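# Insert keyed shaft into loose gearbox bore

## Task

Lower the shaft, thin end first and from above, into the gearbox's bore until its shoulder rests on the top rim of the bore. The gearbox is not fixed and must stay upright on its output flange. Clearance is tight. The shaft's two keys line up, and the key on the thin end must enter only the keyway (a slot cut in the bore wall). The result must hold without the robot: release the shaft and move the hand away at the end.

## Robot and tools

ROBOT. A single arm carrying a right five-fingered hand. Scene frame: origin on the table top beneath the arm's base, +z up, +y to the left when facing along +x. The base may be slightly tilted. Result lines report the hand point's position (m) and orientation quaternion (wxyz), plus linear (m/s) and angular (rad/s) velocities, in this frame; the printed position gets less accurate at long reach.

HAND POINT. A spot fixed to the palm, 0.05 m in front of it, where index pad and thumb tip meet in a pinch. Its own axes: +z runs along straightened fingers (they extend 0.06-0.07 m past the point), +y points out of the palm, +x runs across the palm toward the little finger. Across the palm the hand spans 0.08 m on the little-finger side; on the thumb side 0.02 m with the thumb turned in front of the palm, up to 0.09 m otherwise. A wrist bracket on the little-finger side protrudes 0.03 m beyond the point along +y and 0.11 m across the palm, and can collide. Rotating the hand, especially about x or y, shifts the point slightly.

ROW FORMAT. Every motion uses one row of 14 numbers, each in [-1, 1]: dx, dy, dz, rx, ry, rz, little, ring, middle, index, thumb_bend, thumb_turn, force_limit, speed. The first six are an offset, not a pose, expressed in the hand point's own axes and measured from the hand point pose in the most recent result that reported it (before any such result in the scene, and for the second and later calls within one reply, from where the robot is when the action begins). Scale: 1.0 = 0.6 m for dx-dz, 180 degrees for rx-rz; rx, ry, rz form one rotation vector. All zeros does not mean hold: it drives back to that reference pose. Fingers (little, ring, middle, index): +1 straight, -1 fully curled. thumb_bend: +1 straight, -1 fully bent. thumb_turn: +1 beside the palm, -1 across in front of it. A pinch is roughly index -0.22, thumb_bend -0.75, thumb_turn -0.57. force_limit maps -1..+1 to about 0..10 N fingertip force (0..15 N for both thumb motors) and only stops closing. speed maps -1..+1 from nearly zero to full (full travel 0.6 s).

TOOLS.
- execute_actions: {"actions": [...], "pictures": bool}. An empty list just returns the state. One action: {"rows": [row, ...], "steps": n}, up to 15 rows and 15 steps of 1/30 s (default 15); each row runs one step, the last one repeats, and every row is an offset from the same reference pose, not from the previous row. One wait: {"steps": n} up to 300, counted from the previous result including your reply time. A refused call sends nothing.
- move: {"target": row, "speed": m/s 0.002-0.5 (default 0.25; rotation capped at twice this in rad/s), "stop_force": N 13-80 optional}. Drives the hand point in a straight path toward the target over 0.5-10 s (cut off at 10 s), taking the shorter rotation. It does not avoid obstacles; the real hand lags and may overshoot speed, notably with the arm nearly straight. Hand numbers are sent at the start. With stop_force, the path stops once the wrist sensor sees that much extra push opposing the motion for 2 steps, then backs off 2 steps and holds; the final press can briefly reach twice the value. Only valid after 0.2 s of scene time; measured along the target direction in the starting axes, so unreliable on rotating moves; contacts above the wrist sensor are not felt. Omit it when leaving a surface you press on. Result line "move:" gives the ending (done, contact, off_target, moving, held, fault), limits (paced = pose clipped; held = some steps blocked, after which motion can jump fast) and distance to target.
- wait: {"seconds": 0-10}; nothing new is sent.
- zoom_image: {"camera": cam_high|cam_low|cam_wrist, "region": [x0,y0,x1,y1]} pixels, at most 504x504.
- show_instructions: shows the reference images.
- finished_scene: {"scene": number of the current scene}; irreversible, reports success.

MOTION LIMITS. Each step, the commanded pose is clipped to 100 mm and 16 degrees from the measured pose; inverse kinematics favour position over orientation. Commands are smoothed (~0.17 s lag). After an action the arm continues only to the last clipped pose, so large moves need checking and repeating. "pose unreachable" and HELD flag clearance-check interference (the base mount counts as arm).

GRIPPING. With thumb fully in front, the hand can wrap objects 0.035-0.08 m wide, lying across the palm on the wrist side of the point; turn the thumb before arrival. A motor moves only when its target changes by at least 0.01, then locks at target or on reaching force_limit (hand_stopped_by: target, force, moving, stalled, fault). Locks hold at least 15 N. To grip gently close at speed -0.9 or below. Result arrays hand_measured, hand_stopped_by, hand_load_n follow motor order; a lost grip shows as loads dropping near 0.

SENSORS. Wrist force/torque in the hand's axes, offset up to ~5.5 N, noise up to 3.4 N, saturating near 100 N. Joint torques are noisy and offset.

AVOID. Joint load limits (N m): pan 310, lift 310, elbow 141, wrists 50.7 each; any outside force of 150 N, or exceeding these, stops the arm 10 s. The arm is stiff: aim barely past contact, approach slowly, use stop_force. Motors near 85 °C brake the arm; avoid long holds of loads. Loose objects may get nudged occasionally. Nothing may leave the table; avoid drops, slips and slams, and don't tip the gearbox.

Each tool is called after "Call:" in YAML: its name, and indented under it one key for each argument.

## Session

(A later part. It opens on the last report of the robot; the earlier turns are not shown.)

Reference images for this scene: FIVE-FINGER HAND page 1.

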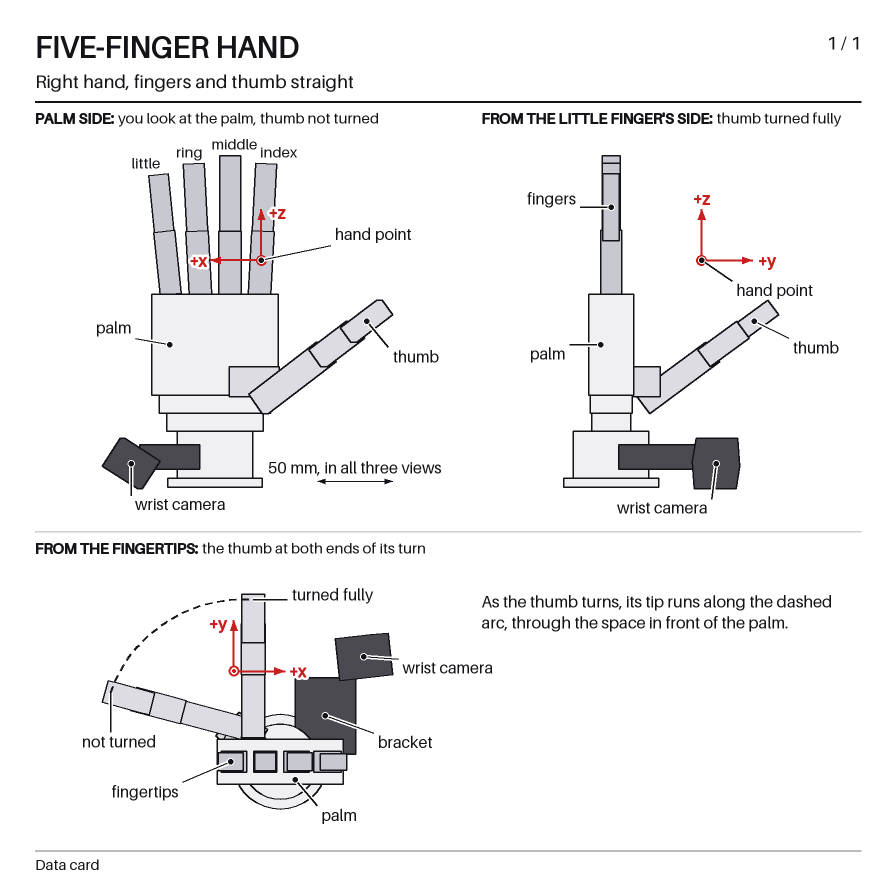

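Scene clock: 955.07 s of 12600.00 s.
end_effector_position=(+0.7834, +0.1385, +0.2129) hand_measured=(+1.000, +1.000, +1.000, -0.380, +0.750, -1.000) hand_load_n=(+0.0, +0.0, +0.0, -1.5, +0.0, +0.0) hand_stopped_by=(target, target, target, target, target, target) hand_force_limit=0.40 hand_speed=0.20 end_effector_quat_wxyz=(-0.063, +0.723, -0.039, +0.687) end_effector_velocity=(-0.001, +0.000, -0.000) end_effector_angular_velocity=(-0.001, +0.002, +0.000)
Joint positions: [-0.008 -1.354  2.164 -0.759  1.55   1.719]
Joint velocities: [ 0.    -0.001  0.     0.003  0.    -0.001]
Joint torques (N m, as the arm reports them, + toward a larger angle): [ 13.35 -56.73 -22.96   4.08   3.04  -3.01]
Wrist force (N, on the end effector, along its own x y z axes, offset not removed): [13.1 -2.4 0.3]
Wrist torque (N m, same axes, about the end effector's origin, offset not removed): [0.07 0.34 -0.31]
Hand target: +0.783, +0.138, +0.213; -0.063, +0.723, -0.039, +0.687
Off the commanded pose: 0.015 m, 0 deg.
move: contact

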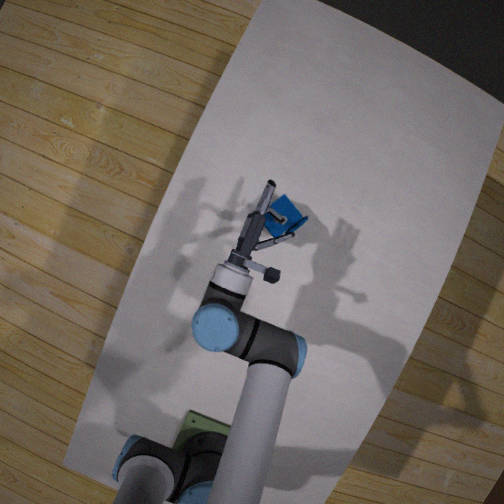

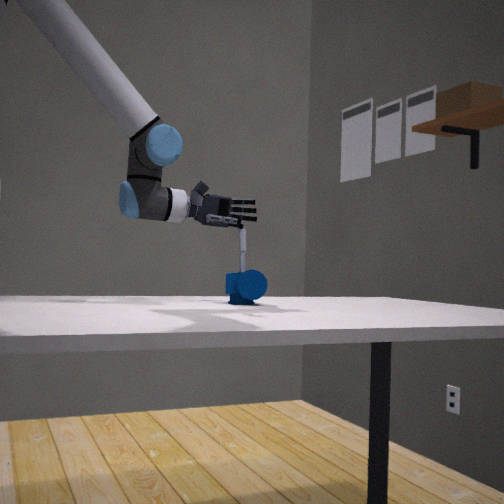

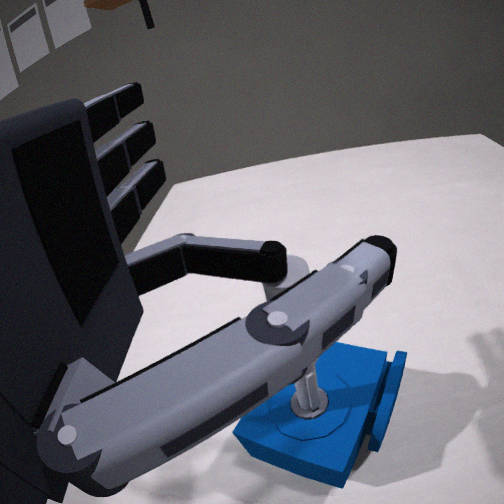

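Call:
move:
  target: [0.0082,-0.0102,-0.0186,0.1647,-0.0243,-0.0085,1,1,0.3,0.3,0.75,-1,0.4,0.2]
  speed: 0.08

Call:
move:
  target: [-0.0757,0.0112,0.0039,0,0,0,1,1,0.3,0.3,0.75,-1,0.4,0.2]
  speed: 0.04
  stop_force: 13

Scene clock: 985.27 s of 12600.00 s.
end_effector_position=(+0.7721, +0.1432, +0.2191) hand_measured=(+1.000, +1.000, +0.300, +0.300, +0.750, -1.000) hand_load_n=(+0.0, +0.0, +0.0, +0.0, +0.0, +0.0) hand_stopped_by=(target, target, target, target, target, target) hand_force_limit=0.40 hand_speed=0.20 end_effector_quat_wxyz=(-0.238, +0.709, +0.149, +0.647) end_effector_velocity=(+0.001, -0.000, +0.000) end_effector_angular_velocity=(-0.000, -0.001, +0.014)
Joint positions: [-0.273 -1.398  2.207 -0.738  0.766  1.667]
Joint velocities: [-0.007  0.002 -0.003  0.002 -0.021 -0.002]
Joint torques (N m, as the arm reports them, + toward a larger angle): [-21.89 -30.39 -42.59   1.41  -3.16  -3.51]
Wrist force (N, on the end effector, along its own x y z axes, offset not removed): [-0.3 -1.8 -1.2]
Wrist torque (N m, same axes, about the end effector's origin, offset not removed): [-0.19 0.11 -0.08]
Hand target: +0.772, +0.143, +0.219; -0.238, +0.709, +0.150, +0.647
Off the commanded pose: 0.000 m, 0 deg.
After step 90, 23.57 s passed at rest.
move: done

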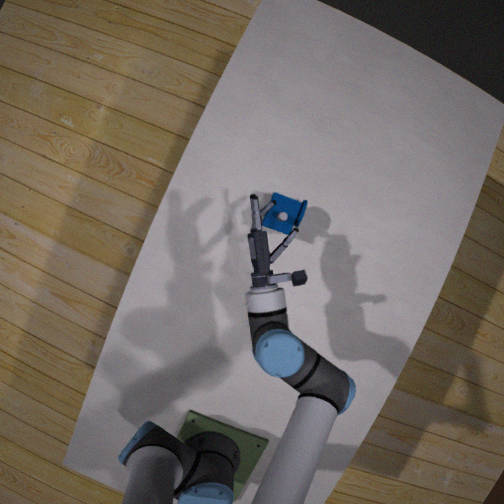

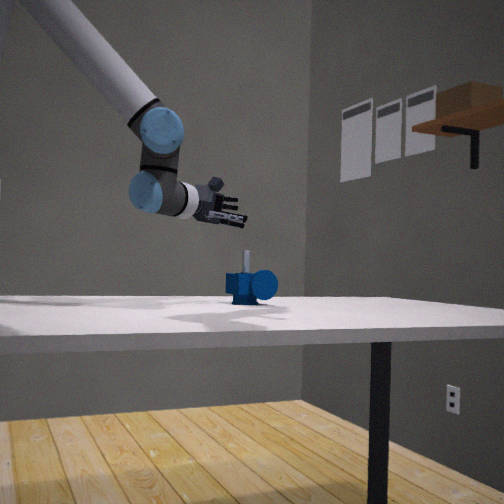

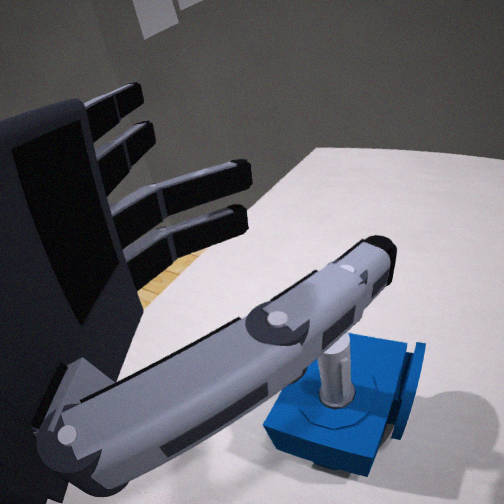

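Scene clock: 986.80 s of 12600.00 s.
end_effector_position=(+0.7722, +0.1432, +0.1734) hand_measured=(+1.000, +1.000, +0.300, +0.300, +0.750, -1.000) hand_load_n=(+0.0, +0.0, +0.0, +0.0, +0.0, +0.0) hand_stopped_by=(target, target, target, target, target, target) hand_force_limit=0.40 hand_speed=0.20 end_effector_quat_wxyz=(-0.238, +0.709, +0.149, +0.647) end_effector_velocity=(+0.000, +0.001, -0.002) end_effector_angular_velocity=(-0.000, -0.001, +0.002)
Joint positions: [-0.272 -1.327  2.235 -0.836  0.766  1.667]
Joint velocities: [ 0.001  0.004  0.001 -0.005 -0.001 -0.   ]
Joint torques (N m, as the arm reports them, + toward a larger angle): [ 16.89 -32.64 -17.29  -3.19   3.38   2.06]
Wrist force (N, on the end effector, along its own x y z axes, offset not removed): [-2.2 0.7 -6.1]
Wrist torque (N m, same axes, about the end effector's origin, offset not removed): [0.58 0.64 -0.20]
Hand target: +0.772, +0.143, +0.173; -0.238, +0.709, +0.149, +0.647
Off the commanded pose: 0.000 m, 0 deg.
move: done

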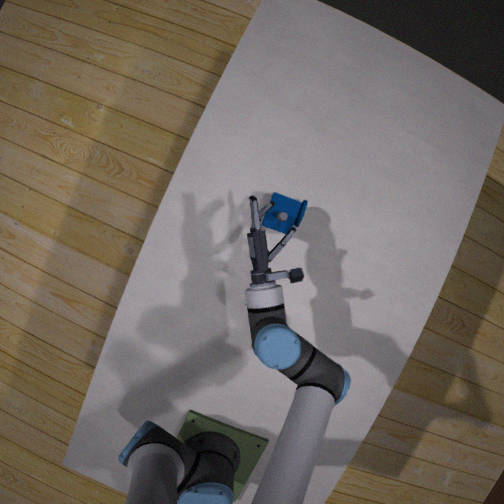

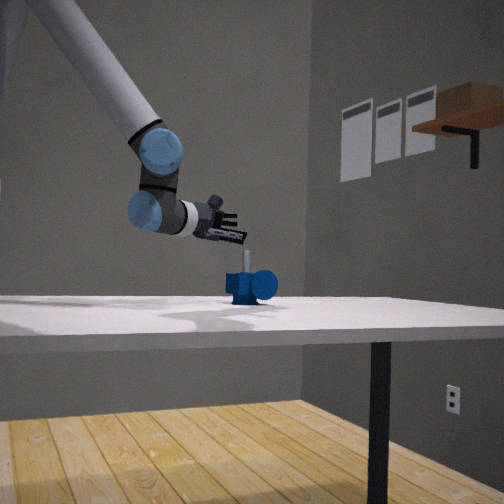

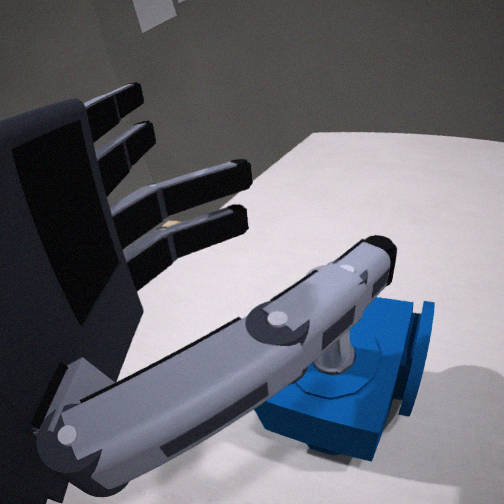

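Call:
move:
  target: [0.13,-0.02,-0.1,0,0,0,1,1,0.6,0.6,0.9,-1,0.4,0.2]
  speed: 0.2

Call:
zoom_image:
  camera: "cam_low"
  region: [205,220,295,310]

Call:
zoom_image:
  camera: "cam_wrist"
  region: [250,280,450,480]

Scene clock: 993.43 s of 12600.00 s.
end_effector_position=(+0.7246, +0.1141, +0.2550) hand_measured=(+1.000, +1.000, +0.600, +0.600, +0.900, -1.000) hand_load_n=(+0.0, +0.0, +0.0, +0.0, +0.0, +0.0) hand_stopped_by=(target, target, target, target, target, target) hand_force_limit=0.40 hand_speed=0.20 end_effector_quat_wxyz=(-0.238, +0.709, +0.149, +0.647) end_effector_velocity=(-0.001, -0.001, +0.002) end_effector_angular_velocity=(-0.002, -0.001, +0.001)
Joint positions: [-0.362 -1.527  2.27  -0.663  0.676  1.657]
Joint velocities: [-0.003 -0.004  0.     0.005 -0.003 -0.003]
Joint torques (N m, as the arm reports them, + toward a larger angle): [-17.6  -52.92 -22.73   1.3   -2.64  -3.94]
Wrist force (N, on the end effector, along its own x y z axes, offset not removed): [0.3 0.7 -0.3]
Wrist torque (N m, same axes, about the end effector's origin, offset not removed): [0.24 -0.10 -0.07]
Hand target: +0.724, +0.114, +0.255; -0.238, +0.709, +0.149, +0.647
Off the commanded pose: 0.000 m, 0 deg.
After step 90, 2.50 s passed at rest.
move: done

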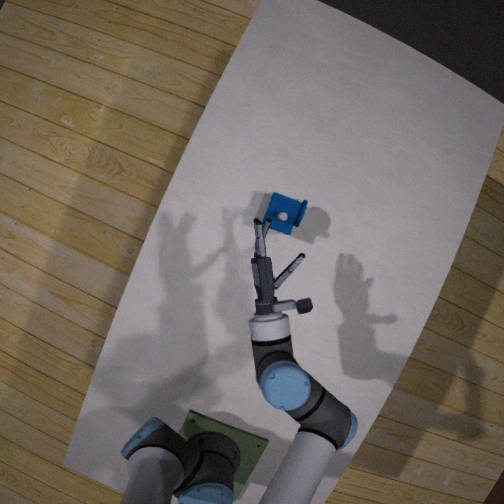

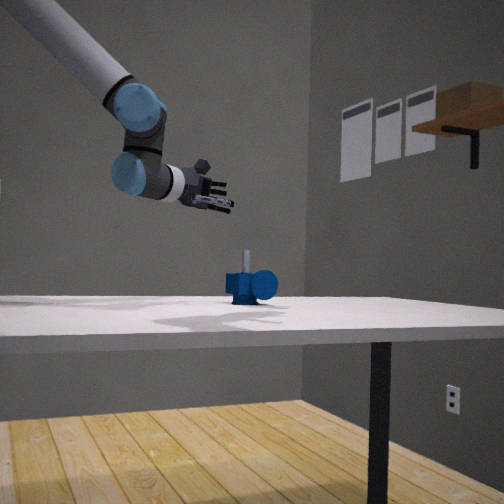

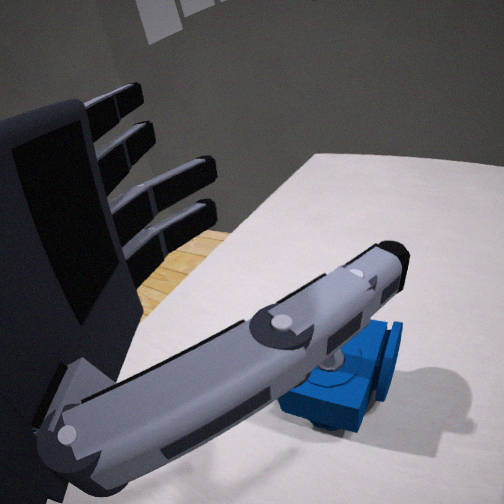

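Region (205, 220, 295, 310) of cam_low's 504x504 image, scaled by 5.600, with more detail than that image has.

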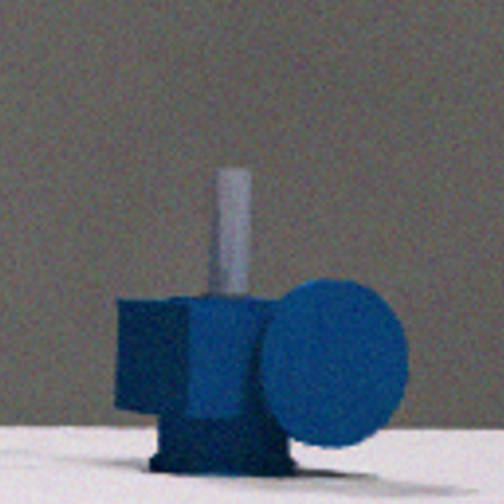

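Region (250, 280, 450, 480) of cam_wrist's 504x504 image, scaled by 2.520, with more detail than that image has.

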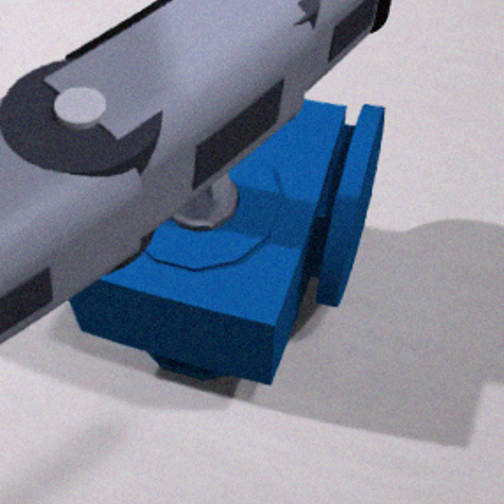

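Call:
finished_scene:
  scene: 2

The scene is finished: the task was done.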